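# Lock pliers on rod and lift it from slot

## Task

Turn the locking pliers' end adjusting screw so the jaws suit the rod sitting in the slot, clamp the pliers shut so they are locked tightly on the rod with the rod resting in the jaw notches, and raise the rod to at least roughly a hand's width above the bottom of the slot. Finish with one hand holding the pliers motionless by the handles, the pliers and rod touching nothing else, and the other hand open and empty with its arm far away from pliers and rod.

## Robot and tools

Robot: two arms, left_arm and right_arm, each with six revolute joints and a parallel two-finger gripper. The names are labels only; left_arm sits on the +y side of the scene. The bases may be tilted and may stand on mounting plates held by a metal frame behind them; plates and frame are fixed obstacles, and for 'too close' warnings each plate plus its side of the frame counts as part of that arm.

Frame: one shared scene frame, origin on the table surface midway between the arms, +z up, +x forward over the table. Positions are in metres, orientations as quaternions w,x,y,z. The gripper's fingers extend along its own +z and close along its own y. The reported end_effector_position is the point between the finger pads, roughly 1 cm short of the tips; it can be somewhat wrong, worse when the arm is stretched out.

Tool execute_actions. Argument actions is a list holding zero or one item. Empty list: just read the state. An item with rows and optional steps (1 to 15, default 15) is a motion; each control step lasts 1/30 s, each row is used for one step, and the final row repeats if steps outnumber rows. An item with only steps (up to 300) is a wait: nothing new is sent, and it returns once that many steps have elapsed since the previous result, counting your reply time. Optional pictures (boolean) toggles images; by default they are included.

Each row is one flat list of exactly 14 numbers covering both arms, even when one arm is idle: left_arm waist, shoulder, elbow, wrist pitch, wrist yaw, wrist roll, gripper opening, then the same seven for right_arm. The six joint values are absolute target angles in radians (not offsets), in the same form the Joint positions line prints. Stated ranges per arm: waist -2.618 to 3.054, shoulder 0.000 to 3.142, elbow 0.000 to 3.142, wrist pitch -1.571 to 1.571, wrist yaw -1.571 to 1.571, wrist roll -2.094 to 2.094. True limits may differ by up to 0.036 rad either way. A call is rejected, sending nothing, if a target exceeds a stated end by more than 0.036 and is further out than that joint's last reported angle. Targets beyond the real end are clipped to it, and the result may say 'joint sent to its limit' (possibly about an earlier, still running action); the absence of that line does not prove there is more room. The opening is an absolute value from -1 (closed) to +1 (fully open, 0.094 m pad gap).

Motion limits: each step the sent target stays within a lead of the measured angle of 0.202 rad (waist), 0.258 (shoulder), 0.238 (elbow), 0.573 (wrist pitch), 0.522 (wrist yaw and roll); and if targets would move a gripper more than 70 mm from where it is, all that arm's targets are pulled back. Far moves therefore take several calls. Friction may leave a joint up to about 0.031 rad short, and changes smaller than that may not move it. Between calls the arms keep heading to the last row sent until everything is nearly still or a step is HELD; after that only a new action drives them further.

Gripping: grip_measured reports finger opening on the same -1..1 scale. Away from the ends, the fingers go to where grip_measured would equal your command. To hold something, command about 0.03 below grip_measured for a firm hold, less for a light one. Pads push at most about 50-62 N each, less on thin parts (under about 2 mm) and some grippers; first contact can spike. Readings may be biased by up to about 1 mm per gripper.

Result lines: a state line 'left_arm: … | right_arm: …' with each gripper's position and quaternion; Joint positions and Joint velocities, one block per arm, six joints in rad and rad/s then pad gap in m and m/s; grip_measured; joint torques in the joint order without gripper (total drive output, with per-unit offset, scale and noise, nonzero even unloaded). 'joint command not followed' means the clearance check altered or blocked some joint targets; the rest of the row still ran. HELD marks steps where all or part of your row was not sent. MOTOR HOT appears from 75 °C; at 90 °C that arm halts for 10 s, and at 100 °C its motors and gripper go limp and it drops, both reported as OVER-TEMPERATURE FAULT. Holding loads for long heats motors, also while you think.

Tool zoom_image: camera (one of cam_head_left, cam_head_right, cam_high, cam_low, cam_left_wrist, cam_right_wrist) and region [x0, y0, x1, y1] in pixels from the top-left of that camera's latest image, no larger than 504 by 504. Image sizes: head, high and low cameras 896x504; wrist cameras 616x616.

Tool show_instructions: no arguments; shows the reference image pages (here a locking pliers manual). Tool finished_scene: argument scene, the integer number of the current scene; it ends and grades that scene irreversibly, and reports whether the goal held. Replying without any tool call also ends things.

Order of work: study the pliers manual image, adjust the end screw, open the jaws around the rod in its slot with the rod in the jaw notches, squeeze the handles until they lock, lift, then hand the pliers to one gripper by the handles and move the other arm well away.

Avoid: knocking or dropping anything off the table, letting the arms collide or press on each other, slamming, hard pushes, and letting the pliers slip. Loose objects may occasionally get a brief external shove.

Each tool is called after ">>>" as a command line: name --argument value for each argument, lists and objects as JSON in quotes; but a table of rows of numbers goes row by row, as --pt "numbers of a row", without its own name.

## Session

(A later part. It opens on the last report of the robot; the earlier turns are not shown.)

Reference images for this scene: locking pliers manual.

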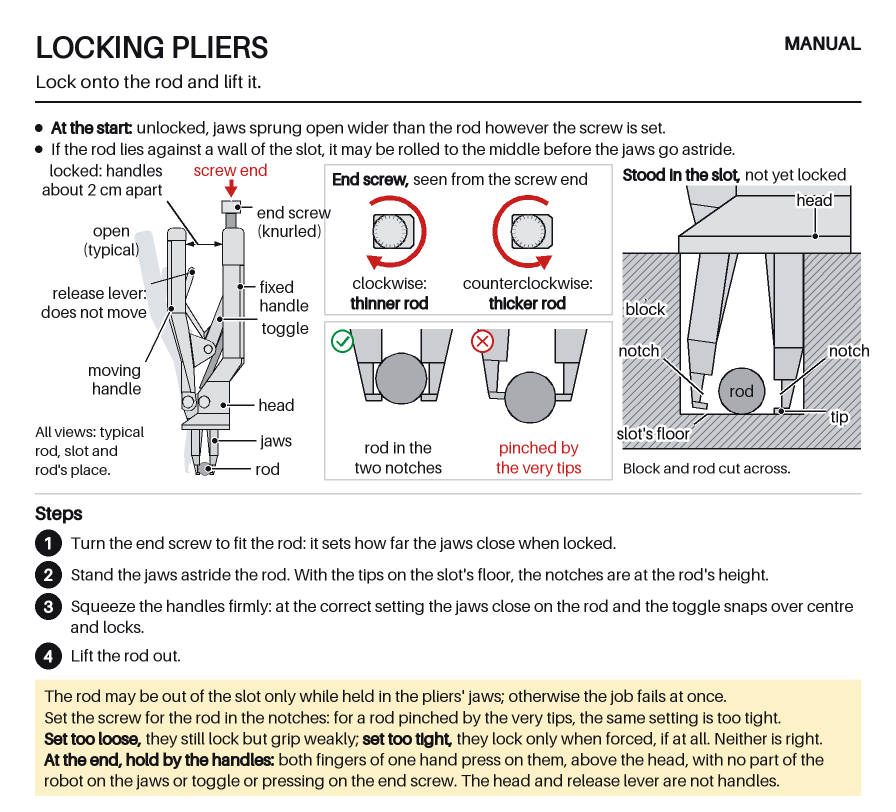

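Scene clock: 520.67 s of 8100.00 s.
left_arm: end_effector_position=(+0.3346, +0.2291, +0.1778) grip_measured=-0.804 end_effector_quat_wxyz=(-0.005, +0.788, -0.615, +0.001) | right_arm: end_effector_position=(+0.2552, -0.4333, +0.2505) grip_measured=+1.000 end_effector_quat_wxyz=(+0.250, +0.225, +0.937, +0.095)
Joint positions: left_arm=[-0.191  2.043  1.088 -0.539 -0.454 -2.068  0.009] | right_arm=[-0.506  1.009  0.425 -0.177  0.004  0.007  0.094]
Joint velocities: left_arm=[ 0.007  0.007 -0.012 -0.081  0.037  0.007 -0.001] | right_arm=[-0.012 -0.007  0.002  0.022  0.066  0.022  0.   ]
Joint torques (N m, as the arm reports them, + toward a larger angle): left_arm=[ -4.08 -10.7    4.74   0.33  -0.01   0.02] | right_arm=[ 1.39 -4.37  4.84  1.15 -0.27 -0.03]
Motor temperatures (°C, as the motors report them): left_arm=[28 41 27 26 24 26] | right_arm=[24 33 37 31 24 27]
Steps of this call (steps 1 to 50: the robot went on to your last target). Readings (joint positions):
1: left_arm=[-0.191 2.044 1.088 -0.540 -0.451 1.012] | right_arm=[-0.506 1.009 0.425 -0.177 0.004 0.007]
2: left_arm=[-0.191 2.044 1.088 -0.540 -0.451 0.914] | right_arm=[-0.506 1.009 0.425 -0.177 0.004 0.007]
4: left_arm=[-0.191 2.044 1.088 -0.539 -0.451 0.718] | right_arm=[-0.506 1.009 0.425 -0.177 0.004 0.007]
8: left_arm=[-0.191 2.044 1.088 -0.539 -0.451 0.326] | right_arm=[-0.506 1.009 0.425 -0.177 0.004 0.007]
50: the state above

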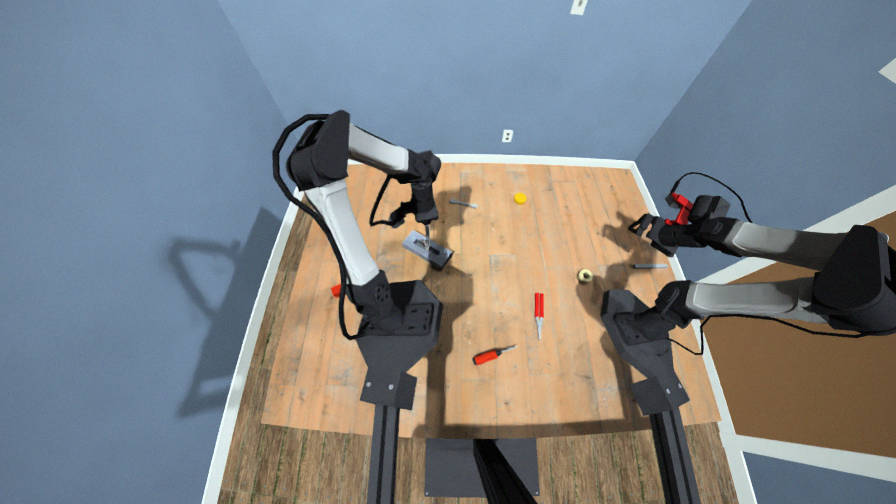

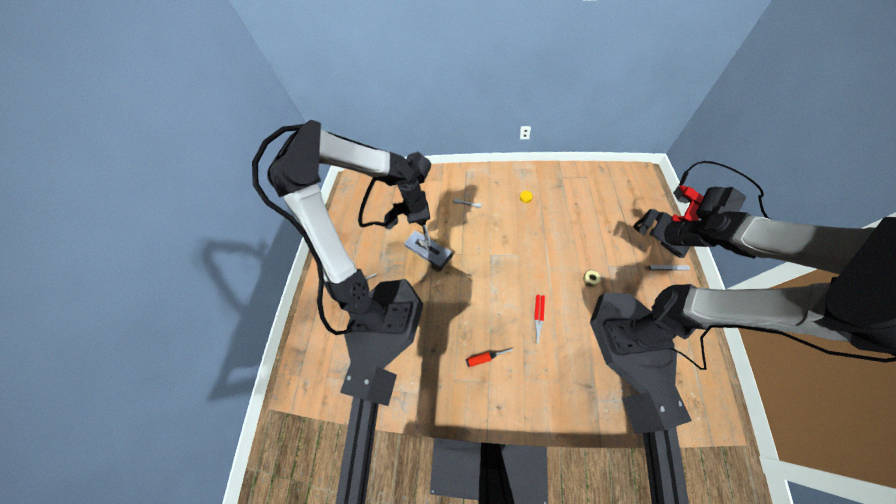

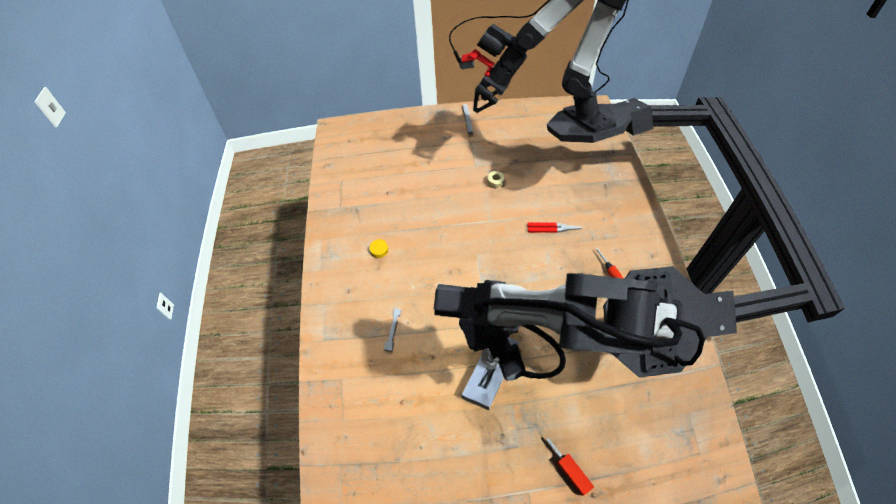

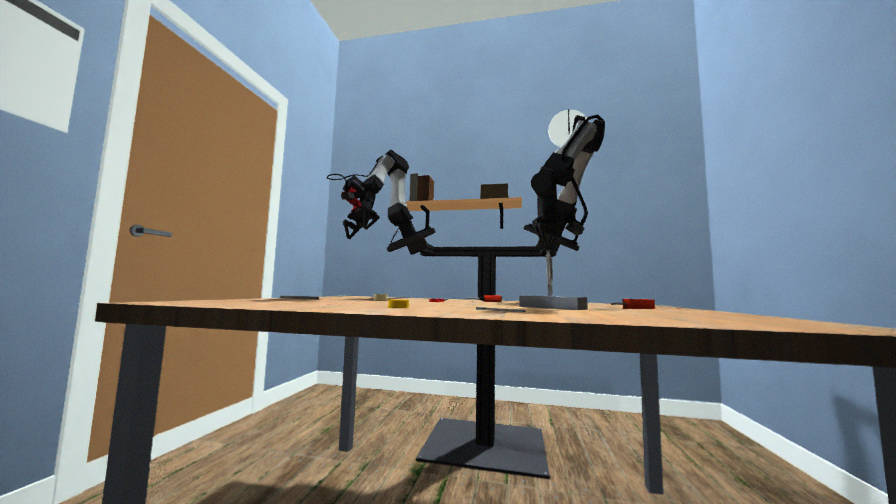

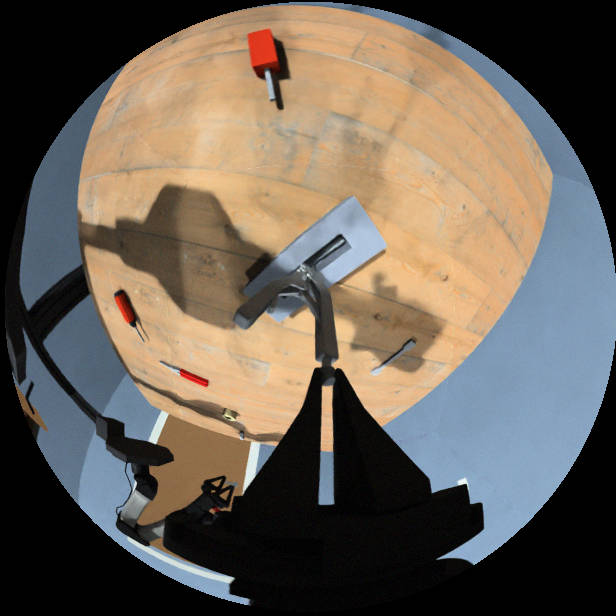

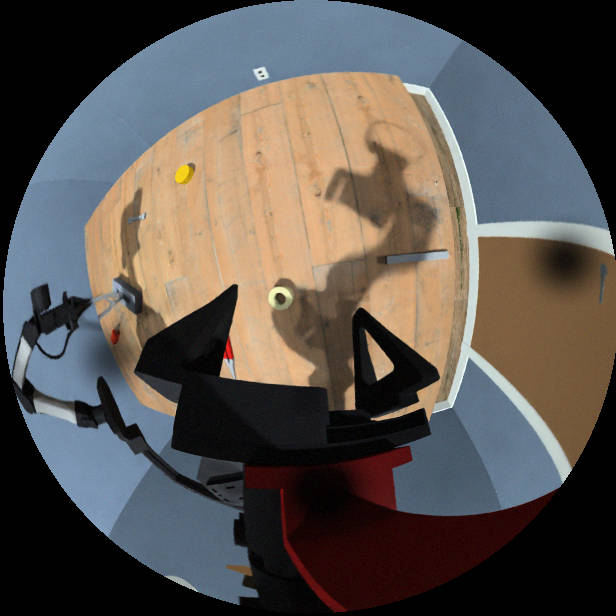

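>>> execute_actions --actions '[{"rows":[[-0.185,2.05,1.085,-0.535,-0.45,-2.07,-0.78,-0.5,1,0.4,-0.2,0,0,1],[-0.185,2.05,1.085,-0.535,-0.45,-2.07,-0.72,-0.5,1,0.4,-0.2,0,0,1],[-0.185,2.05,1.085,-0.535,-0.45,-2.07,-0.62,-0.5,1,0.4,-0.2,0,0,1],[-0.185,2.05,1.085,-0.535,-0.45,-2.07,-0.52,-0.5,1,0.4,-0.2,0,0,1],[-0.185,2.05,1.085,-0.535,-0.45,-1.9,-0.5,-0.5,1,0.4,-0.2,0,0,1],[-0.185,2.05,1.085,-0.535,-0.45,2.08,-0.5,-0.5,1,0.4,-0.2,0,0,1]],"steps":15}]' --pictures false

>>> execute_actions --actions '[{"steps":15}]'

>>> execute_actions --actions '[{"steps":30}]'

Scene clock: 528.57 s of 8100.00 s.
left_arm: end_effector_position=(+0.3347, +0.2290, +0.1778) grip_measured=-0.502 end_effector_quat_wxyz=(+0.004, -0.402, +0.916, +0.001) | right_arm: end_effector_position=(+0.2552, -0.4333, +0.2505) grip_measured=+1.000 end_effector_quat_wxyz=(+0.250, +0.225, +0.937, +0.095)
Joint positions: left_arm=[-0.191  2.043  1.088 -0.539 -0.454 -1.08   0.023] | right_arm=[-0.506  1.009  0.425 -0.177  0.004  0.007  0.094]
Joint velocities: left_arm=[ 0.012  0.002 -0.012  0.007  0.022  2.718 -0.001] | right_arm=[-0.017 -0.002 -0.002 -0.037 -0.051 -0.007  0.   ]
Joint torques (N m, as the arm reports them, + toward a larger angle): left_arm=[ -4.14 -10.78   4.82   0.4   -0.02   0.12] | right_arm=[ 1.57 -4.33  4.89  1.14 -0.24  0.  ]
Motor temperatures (°C, as the motors report them): left_arm=[28 41 27 26 24 26] | right_arm=[24 32 37 31 24 27]
Steps of this call (steps 1 to 15: the robot went on to your last target; steps 16 to 222: nothing new was sent; steps 223 to 237: all 15 steps of this action). Readings (joint positions):
223: left_arm=[-0.191 2.043 1.088 -0.539 -0.454 -2.072] | right_arm=[-0.506 1.009 0.425 -0.177 0.004 0.007]
224: left_arm=[-0.191 2.043 1.088 -0.539 -0.454 -2.072] | right_arm=[-0.506 1.009 0.425 -0.177 0.004 0.007]
226: left_arm=[-0.191 2.043 1.088 -0.539 -0.454 -2.072] | right_arm=[-0.506 1.009 0.425 -0.177 0.004 0.007]
230: left_arm=[-0.191 2.043 1.088 -0.539 -0.454 -1.768] | right_arm=[-0.506 1.009 0.425 -0.177 0.004 0.007]
237: the state above

Scene clock: 529.07 s of 8100.00 s.
left_arm: end_effector_position=(+0.3347, +0.2290, +0.1778) grip_measured=-0.502 end_effector_quat_wxyz=(+0.003, +0.318, +0.948, +0.004) | right_arm: end_effector_position=(+0.2552, -0.4333, +0.2505) grip_measured=+1.000 end_effector_quat_wxyz=(+0.250, +0.225, +0.937, +0.095)
Joint positions: left_arm=[-0.191  2.043  1.088 -0.539 -0.454  0.395  0.023] | right_arm=[-0.506  1.009  0.425 -0.177  0.004  0.007  0.094]
Joint velocities: left_arm=[-0.007 -0.007 -0.002 -0.051  0.007  2.791  0.   ] | right_arm=[ 0.022  0.007 -0.007  0.022  0.022 -0.022  0.   ]
Joint torques (N m, as the arm reports them, + toward a larger angle): left_arm=[ -4.15 -10.84   4.89   0.45   0.1    0.11] | right_arm=[ 1.36 -4.44  4.8   1.19 -0.25 -0.05]
Motor temperatures (°C, as the motors report them): left_arm=[28 41 27 26 24 26] | right_arm=[24 32 37 31 24 27]
Steps of this call (steps 1 to 15: the robot went on to your last target). Readings (joint positions):
1: left_arm=[-0.191 2.043 1.088 -0.539 -0.454 -0.981] | right_arm=[-0.506 1.009 0.425 -0.177 0.004 0.007]
2: left_arm=[-0.191 2.043 1.088 -0.539 -0.454 -0.883] | right_arm=[-0.506 1.009 0.425 -0.177 0.004 0.007]
4: left_arm=[-0.191 2.043 1.088 -0.539 -0.454 -0.686] | right_arm=[-0.506 1.009 0.425 -0.177 0.004 0.007]
8: left_arm=[-0.191 2.043 1.088 -0.539 -0.454 -0.293] | right_arm=[-0.506 1.009 0.425 -0.177 0.004 0.007]
15: the state above

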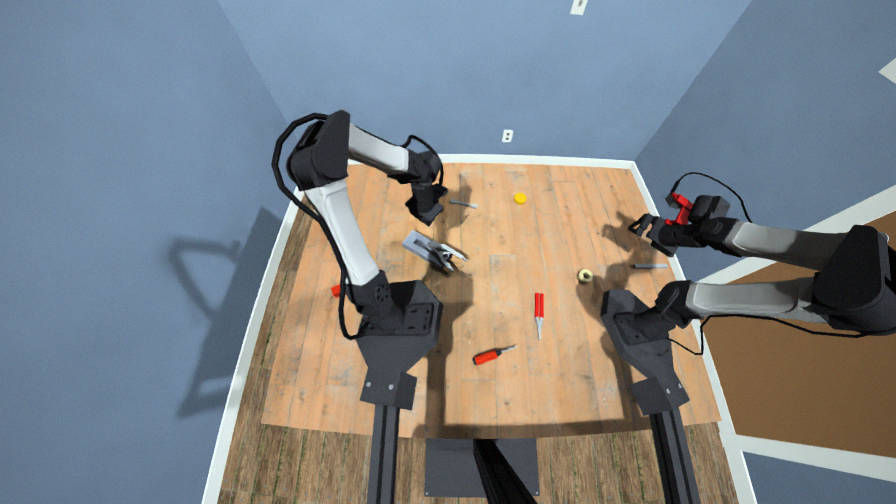

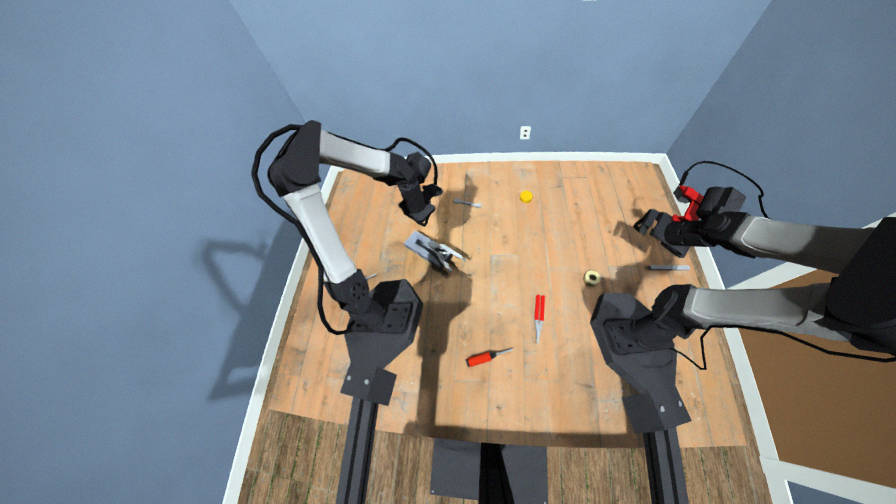

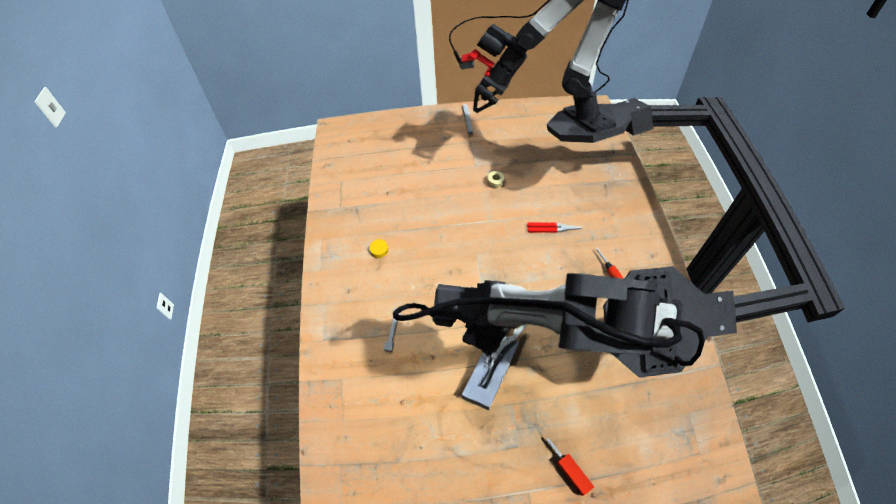

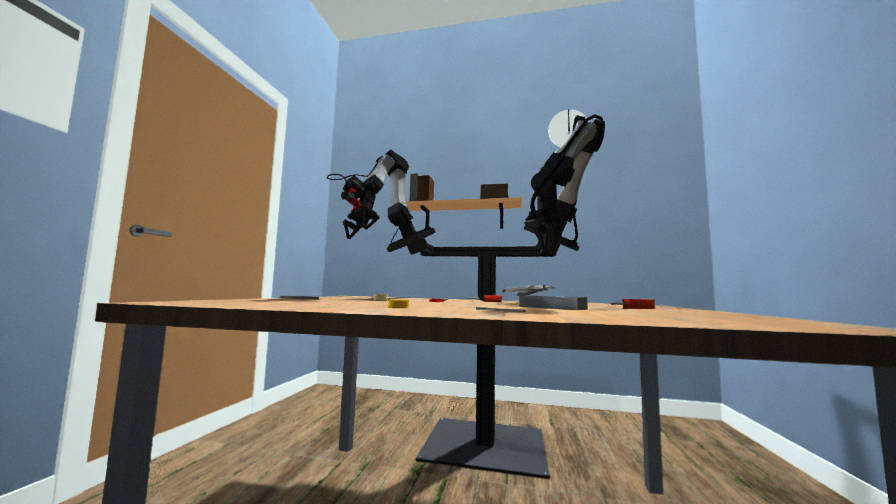

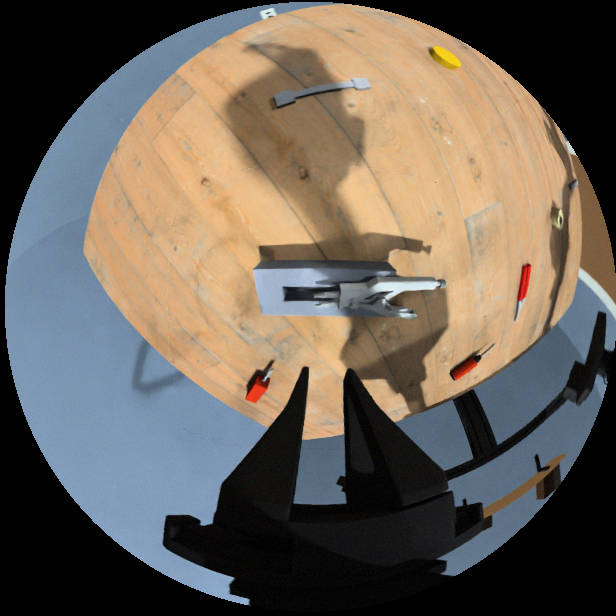

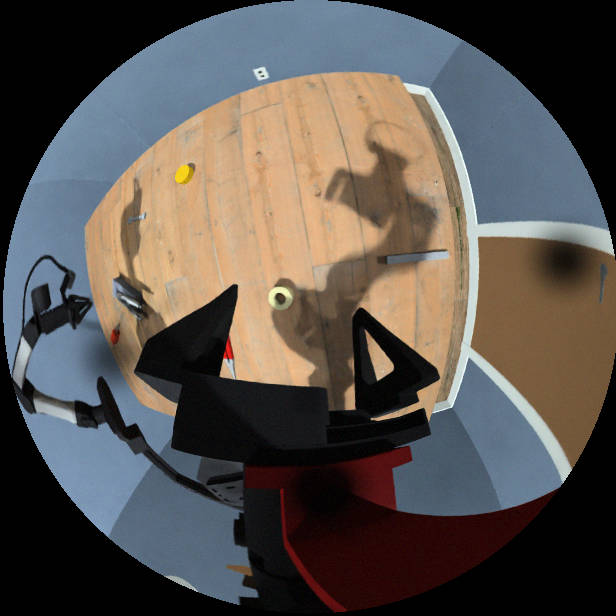

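Scene clock: 530.07 s of 8100.00 s.
left_arm: end_effector_position=(+0.3347, +0.2290, +0.1778) grip_measured=-0.502 end_effector_quat_wxyz=(-0.001, +0.916, +0.401, +0.004) | right_arm: end_effector_position=(+0.2552, -0.4333, +0.2505) grip_measured=+1.000 end_effector_quat_wxyz=(+0.250, +0.225, +0.937, +0.095)
Joint positions: left_arm=[-0.191  2.043  1.088 -0.539 -0.454  2.065  0.023] | right_arm=[-0.506  1.009  0.425 -0.177  0.004  0.007  0.094]
Joint velocities: left_arm=[-0.007 -0.002  0.002  0.007 -0.081  0.037  0.001] | right_arm=[-0.007 -0.002  0.007 -0.051 -0.022 -0.007  0.   ]
Joint torques (N m, as the arm reports them, + toward a larger angle): left_arm=[ -4.11 -10.73   4.75   0.35   0.13   0.15] | right_arm=[ 1.31 -4.28  4.88  1.18 -0.24 -0.03]
Motor temperatures (°C, as the motors report them): left_arm=[28 41 27 26 24 26] | right_arm=[24 32 37 31 24 27]
Steps of this call (steps 1 to 30: the robot went on to your last target). Readings (joint positions):
1: left_arm=[-0.191 2.043 1.088 -0.539 -0.454 0.494] | right_arm=[-0.506 1.009 0.425 -0.177 0.004 0.007]
2: left_arm=[-0.191 2.043 1.088 -0.539 -0.454 0.592] | right_arm=[-0.506 1.009 0.425 -0.177 0.004 0.007]
4: left_arm=[-0.191 2.043 1.088 -0.539 -0.454 0.789] | right_arm=[-0.506 1.009 0.425 -0.177 0.004 0.007]
8: left_arm=[-0.191 2.043 1.088 -0.539 -0.454 1.182] | right_arm=[-0.506 1.009 0.425 -0.177 0.004 0.007]
30: the state above

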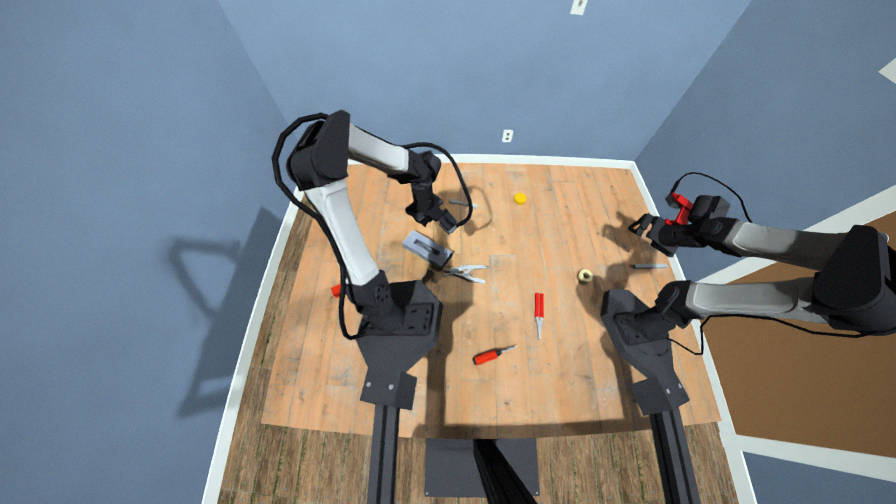

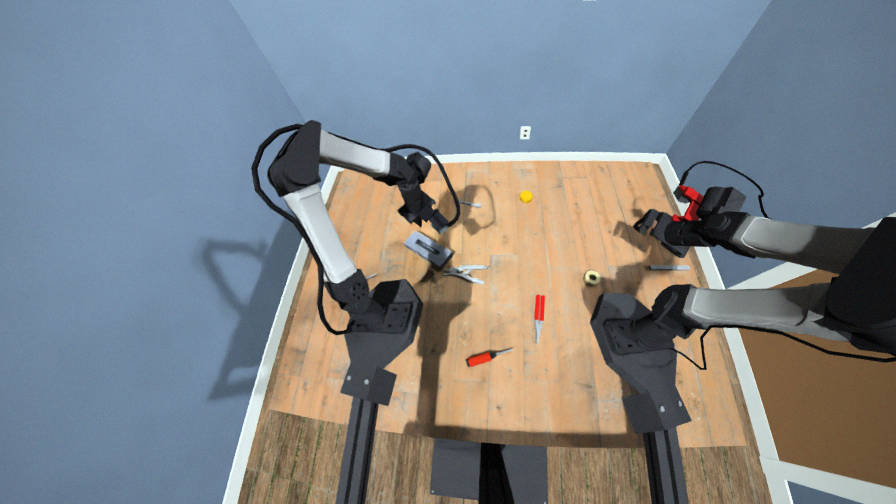

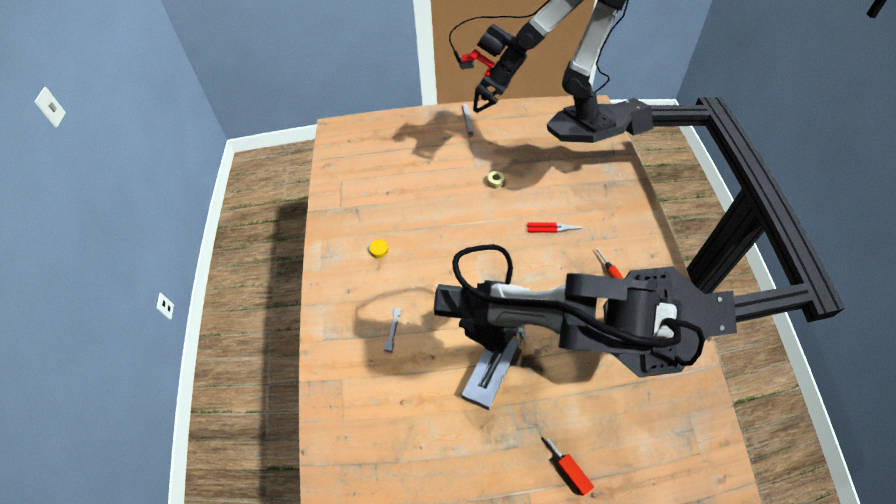

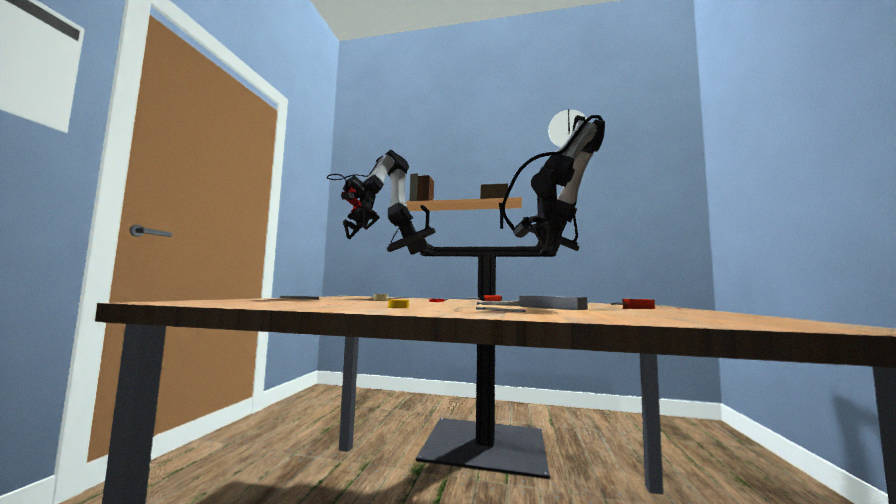

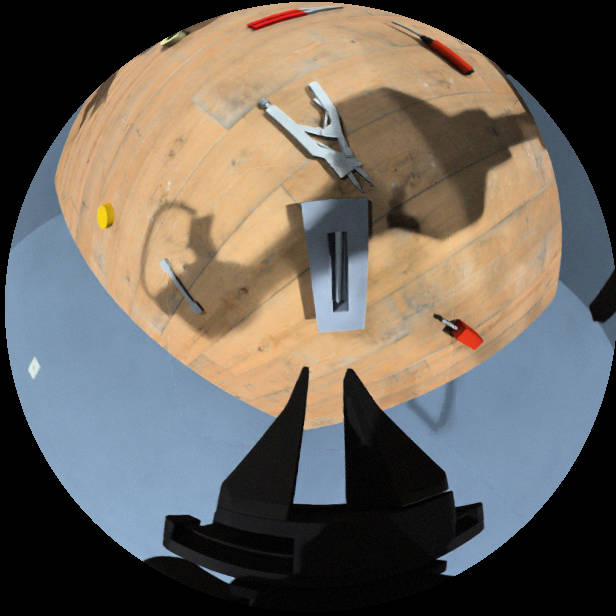

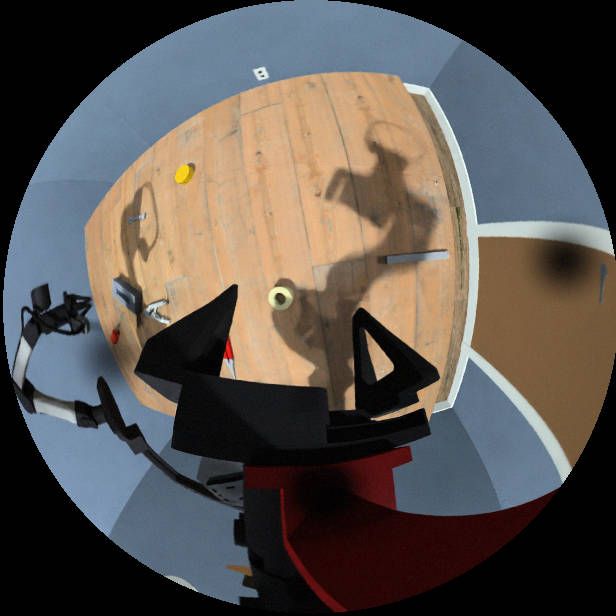

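>>> execute_actions --actions '[]'

Scene clock: 550.23 s of 8100.00 s.
left_arm: end_effector_position=(+0.3347, +0.2290, +0.1778) grip_measured=-0.502 end_effector_quat_wxyz=(-0.001, +0.918, +0.397, +0.004) | right_arm: end_effector_position=(+0.2552, -0.4333, +0.2505) grip_measured=+1.000 end_effector_quat_wxyz=(+0.250, +0.225, +0.937, +0.095)
Joint positions: left_arm=[-0.191  2.043  1.088 -0.539 -0.454  2.074  0.023] | right_arm=[-0.506  1.009  0.425 -0.177  0.004  0.007  0.094]
Joint velocities: left_arm=[ 0.012  0.012 -0.007  0.007  0.022  0.022 -0.002] | right_arm=[-0.017 -0.012  0.017  0.022 -0.051 -0.007  0.   ]
Joint torques (N m, as the arm reports them, + toward a larger angle): left_arm=[ -4.1  -10.73   4.73   0.35   0.12   0.17] | right_arm=[ 1.44 -4.31  4.82  1.18 -0.26 -0.01]
Motor temperatures (°C, as the motors report them): left_arm=[28 41 27 26 24 26] | right_arm=[24 32 37 31 24 27]
Steps of this call (steps 1 to 15: the robot went on to your last target; steps 16 to 605: nothing new was sent). Readings (joint positions):
1: left_arm=[-0.191 2.043 1.088 -0.539 -0.454 2.067] | right_arm=[-0.506 1.009 0.425 -0.177 0.004 0.007]
2: left_arm=[-0.191 2.043 1.088 -0.539 -0.454 2.068] | right_arm=[-0.506 1.009 0.425 -0.177 0.004 0.007]
4: left_arm=[-0.191 2.043 1.088 -0.539 -0.454 2.070] | right_arm=[-0.506 1.009 0.425 -0.177 0.004 0.007]
8: left_arm=[-0.191 2.043 1.088 -0.539 -0.454 2.072] | right_arm=[-0.506 1.009 0.425 -0.177 0.004 0.007]
605: the state above
All arms were judged still, so your last target was given up. Only a new action makes them travel on or press farther. Fingers that are still opening or closing keep moving.

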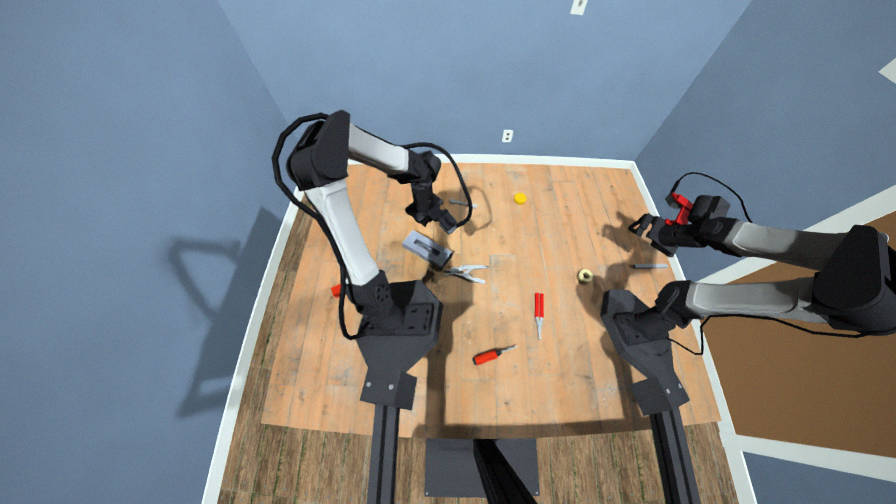

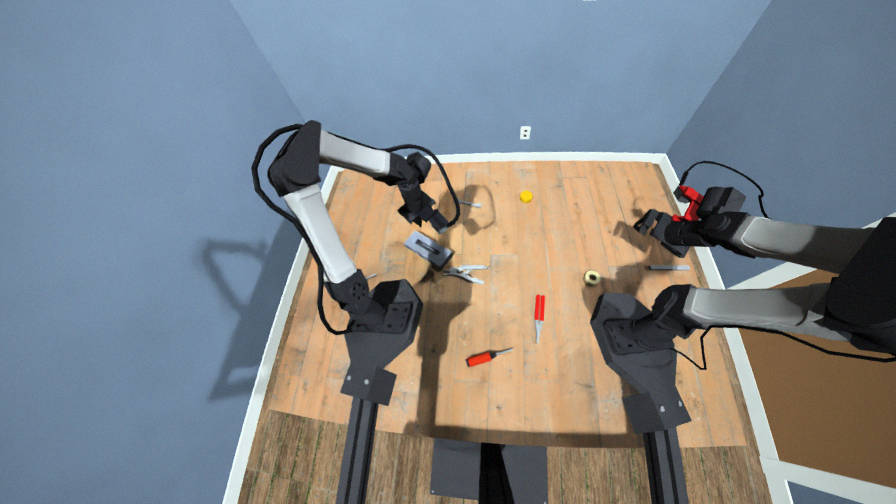

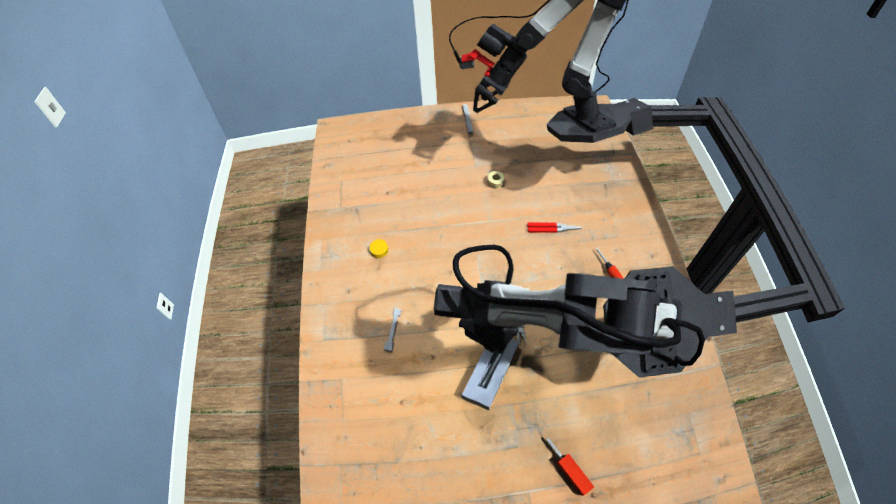

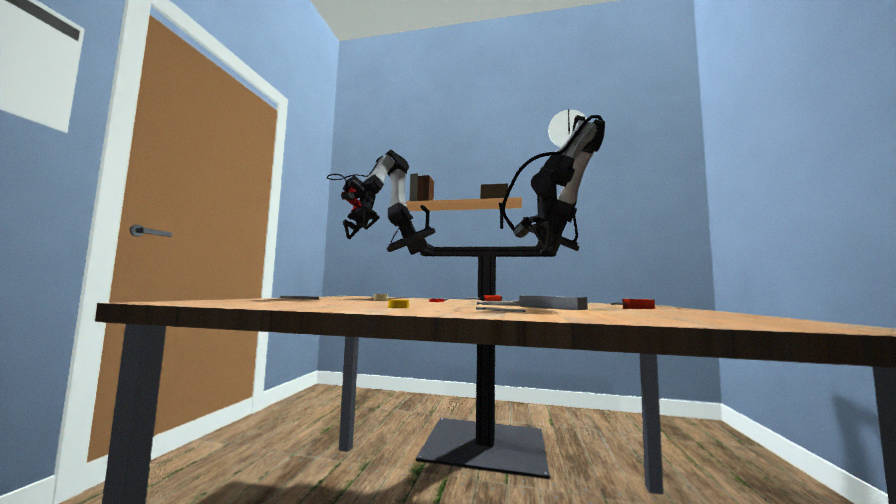

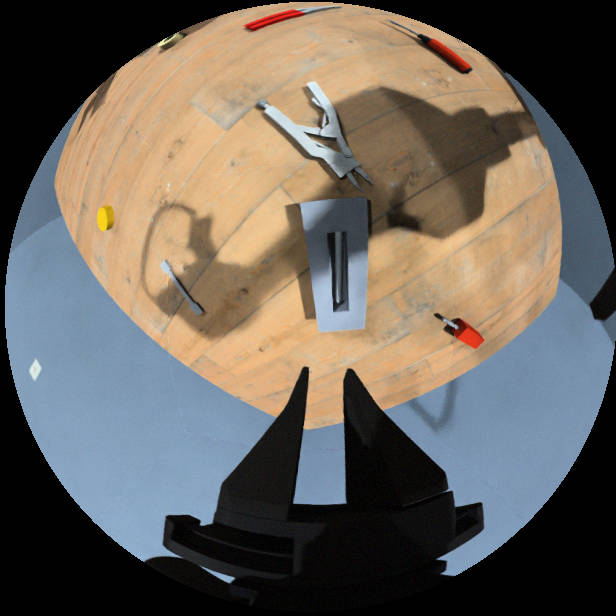

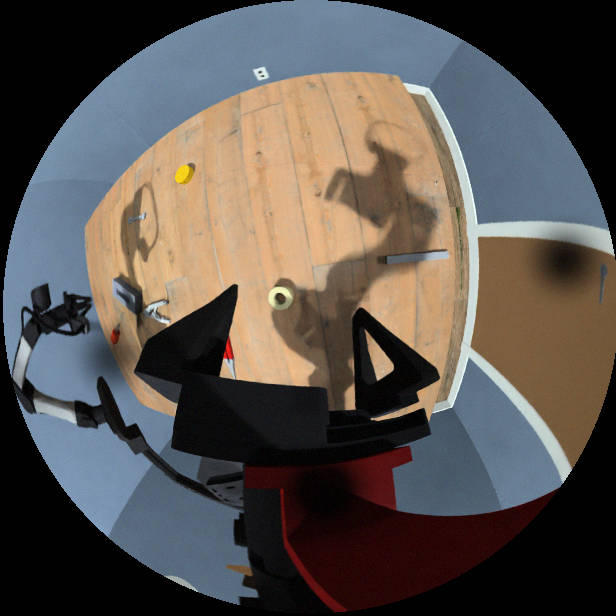

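>>> execute_actions --actions '[{"rows":[[-0.64,2.6,1.253,-0.364,-0.434,0.82,-0.35,-0.5,1,0.4,-0.2,0,0,1]]}]' --pictures false

>>> execute_actions --actions '[{"steps":45}]'

Scene clock: 577.37 s of 8100.00 s.
left_arm: end_effector_position=(+0.2357, +0.0370, +0.0997) grip_measured=-0.352 end_effector_quat_wxyz=(-0.011, +0.796, +0.605, -0.000) | right_arm: end_effector_position=(+0.2552, -0.4333, +0.2505) grip_measured=+1.000 end_effector_quat_wxyz=(+0.250, +0.225, +0.937, +0.095)
Joint positions: left_arm=[-0.668  2.616  1.245 -0.38  -0.428  1.05   0.03 ] | right_arm=[-0.506  1.009  0.425 -0.177  0.004  0.007  0.094]
Joint velocities: left_arm=[ 0.002  0.085 -0.002 -0.037  0.051 -1.56  -0.001] | right_arm=[-0.012  0.002  0.012 -0.022 -0.037 -0.022  0.   ]
Joint torques (N m, as the arm reports them, + toward a larger angle): left_arm=[ -2.74 -15.66   4.72   0.51  -0.07   0.02] | right_arm=[ 1.46 -4.4   4.95  1.2  -0.24  0.  ]
Motor temperatures (°C, as the motors report them): left_arm=[28 41 27 26 24 26] | right_arm=[24 32 37 31 24 27]
Steps of this call (steps 1 to 799: nothing new was sent; steps 800 to 814: all 15 steps of this action). Readings (joint positions):
800: left_arm=[-0.201 2.060 1.103 -0.543 -0.458 2.028] | right_arm=[-0.506 1.009 0.425 -0.177 0.004 0.007]
801: left_arm=[-0.223 2.099 1.136 -0.529 -0.461 1.966] | right_arm=[-0.506 1.009 0.425 -0.177 0.004 0.007]
803: left_arm=[-0.295 2.196 1.196 -0.477 -0.460 1.841] | right_arm=[-0.506 1.009 0.425 -0.177 0.004 0.007]
807: left_arm=[-0.459 2.385 1.241 -0.406 -0.455 1.602] | right_arm=[-0.506 1.009 0.425 -0.177 0.004 0.007]
814: the state above

Scene clock: 578.87 s of 8100.00 s.
left_arm: end_effector_position=(+0.2428, +0.0384, +0.1014) grip_measured=-0.352 end_effector_quat_wxyz=(-0.005, +0.716, +0.698, -0.000) | right_arm: end_effector_position=(+0.2552, -0.4333, +0.2505) grip_measured=+1.000 end_effector_quat_wxyz=(+0.250, +0.225, +0.937, +0.095)
Joint positions: left_arm=[-0.653  2.604  1.245 -0.372 -0.428  0.827  0.03 ] | right_arm=[-0.506  1.009  0.425 -0.177  0.004  0.007  0.094]
Joint velocities: left_arm=[-0.002 -0.002 -0.002  0.022 -0.037  0.022  0.001] | right_arm=[-0.027  0.017  0.002  0.037  0.007 -0.051  0.   ]
Joint torques (N m, as the arm reports them, + toward a larger angle): left_arm=[ -4.1  -13.83   4.88   0.46   0.     0.04] | right_arm=[ 1.32 -4.11  5.01  1.2  -0.24 -0.08]
Motor temperatures (°C, as the motors report them): left_arm=[28 41 27 26 24 26] | right_arm=[24 32 37 31 24 27]
Steps of this call (steps 1 to 30: the robot went on to your last target; steps 31 to 45: nothing new was sent). Readings (joint positions):
1: left_arm=[-0.667 2.617 1.245 -0.380 -0.428 1.005] | right_arm=[-0.506 1.009 0.425 -0.177 0.004 0.007]
2: left_arm=[-0.663 2.614 1.245 -0.378 -0.428 0.969] | right_arm=[-0.506 1.009 0.425 -0.177 0.004 0.007]
4: left_arm=[-0.656 2.607 1.245 -0.376 -0.428 0.917] | right_arm=[-0.506 1.009 0.425 -0.177 0.004 0.007]
8: left_arm=[-0.653 2.604 1.245 -0.372 -0.428 0.863] | right_arm=[-0.506 1.009 0.425 -0.177 0.004 0.007]
45: the state above
All arms were judged still, so your last target was given up. Only a new action makes them travel on or press farther. Fingers that are still opening or closing keep moving.

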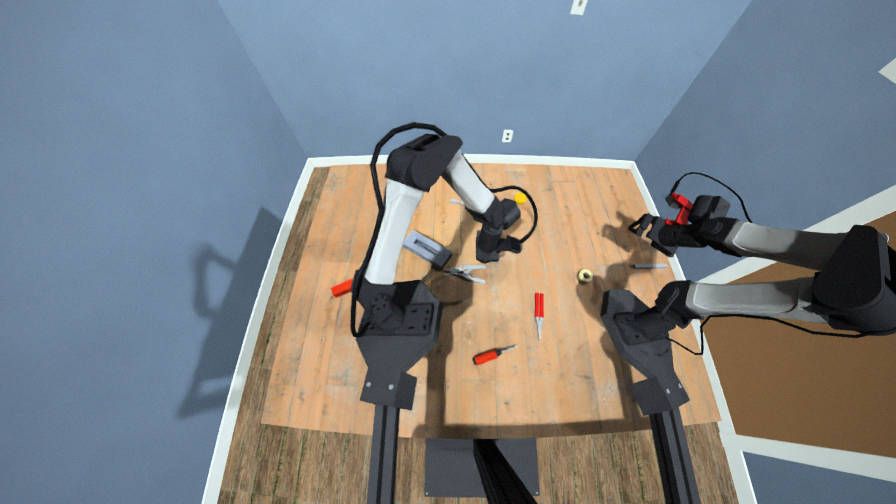

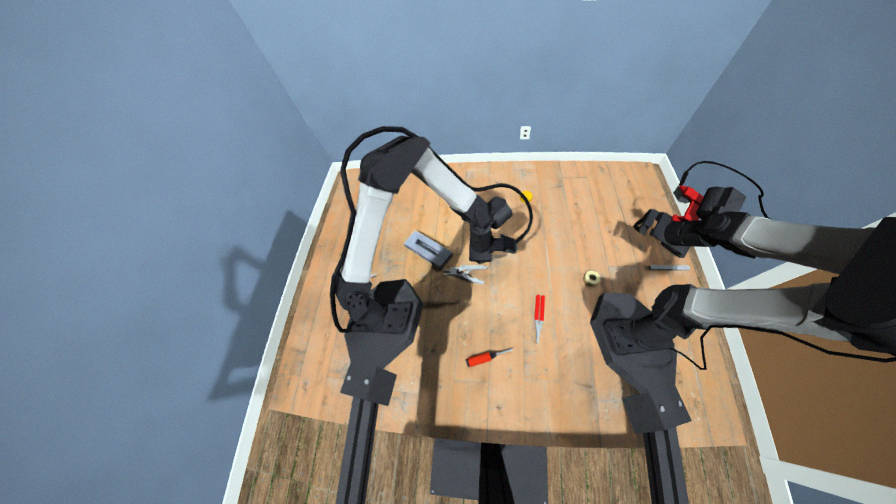

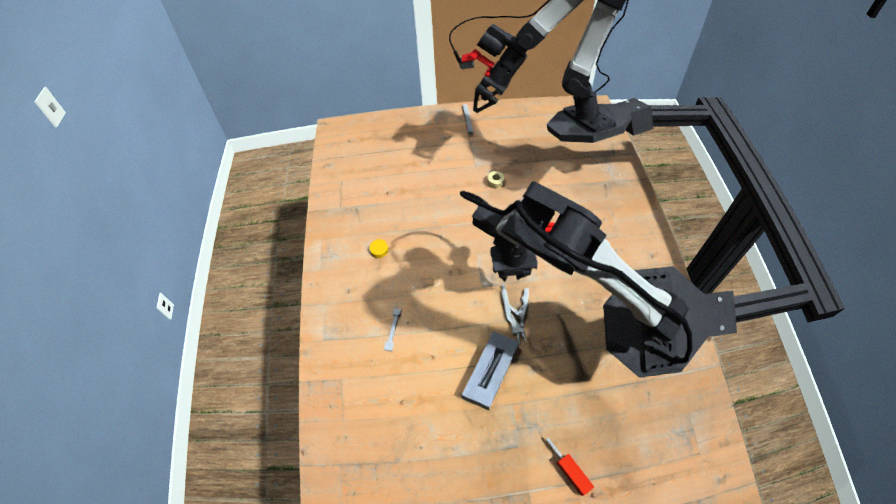

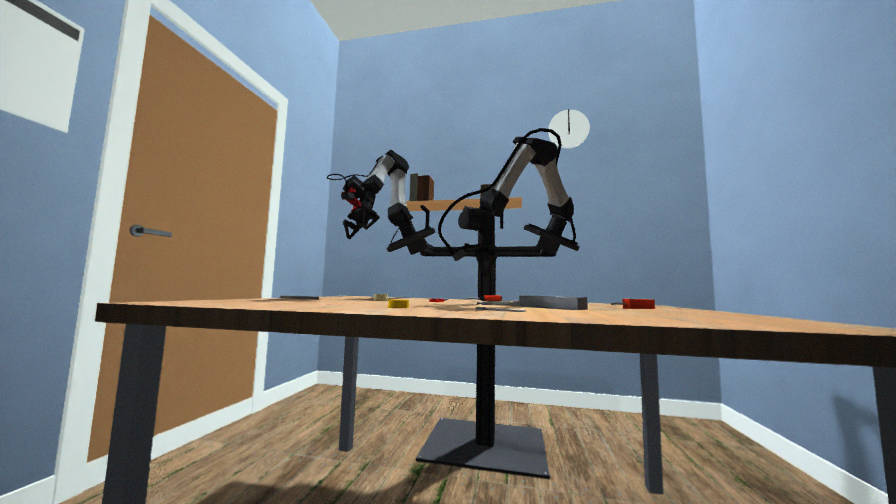

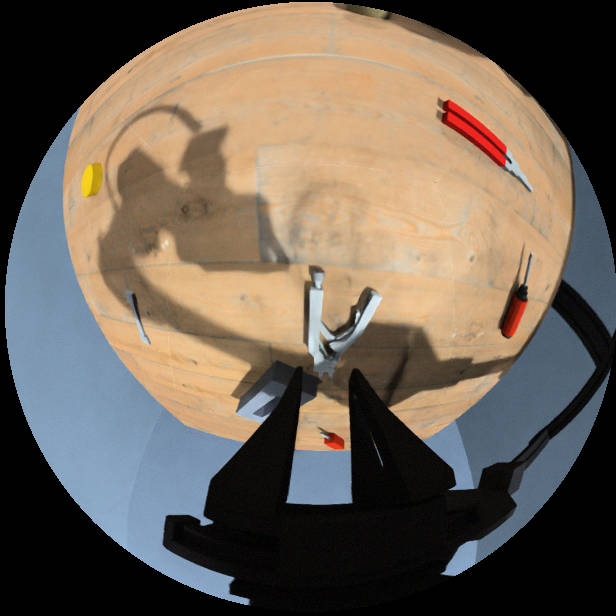

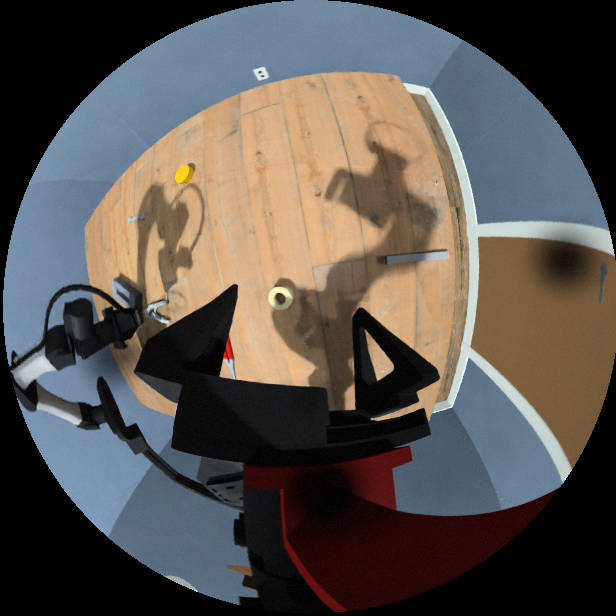

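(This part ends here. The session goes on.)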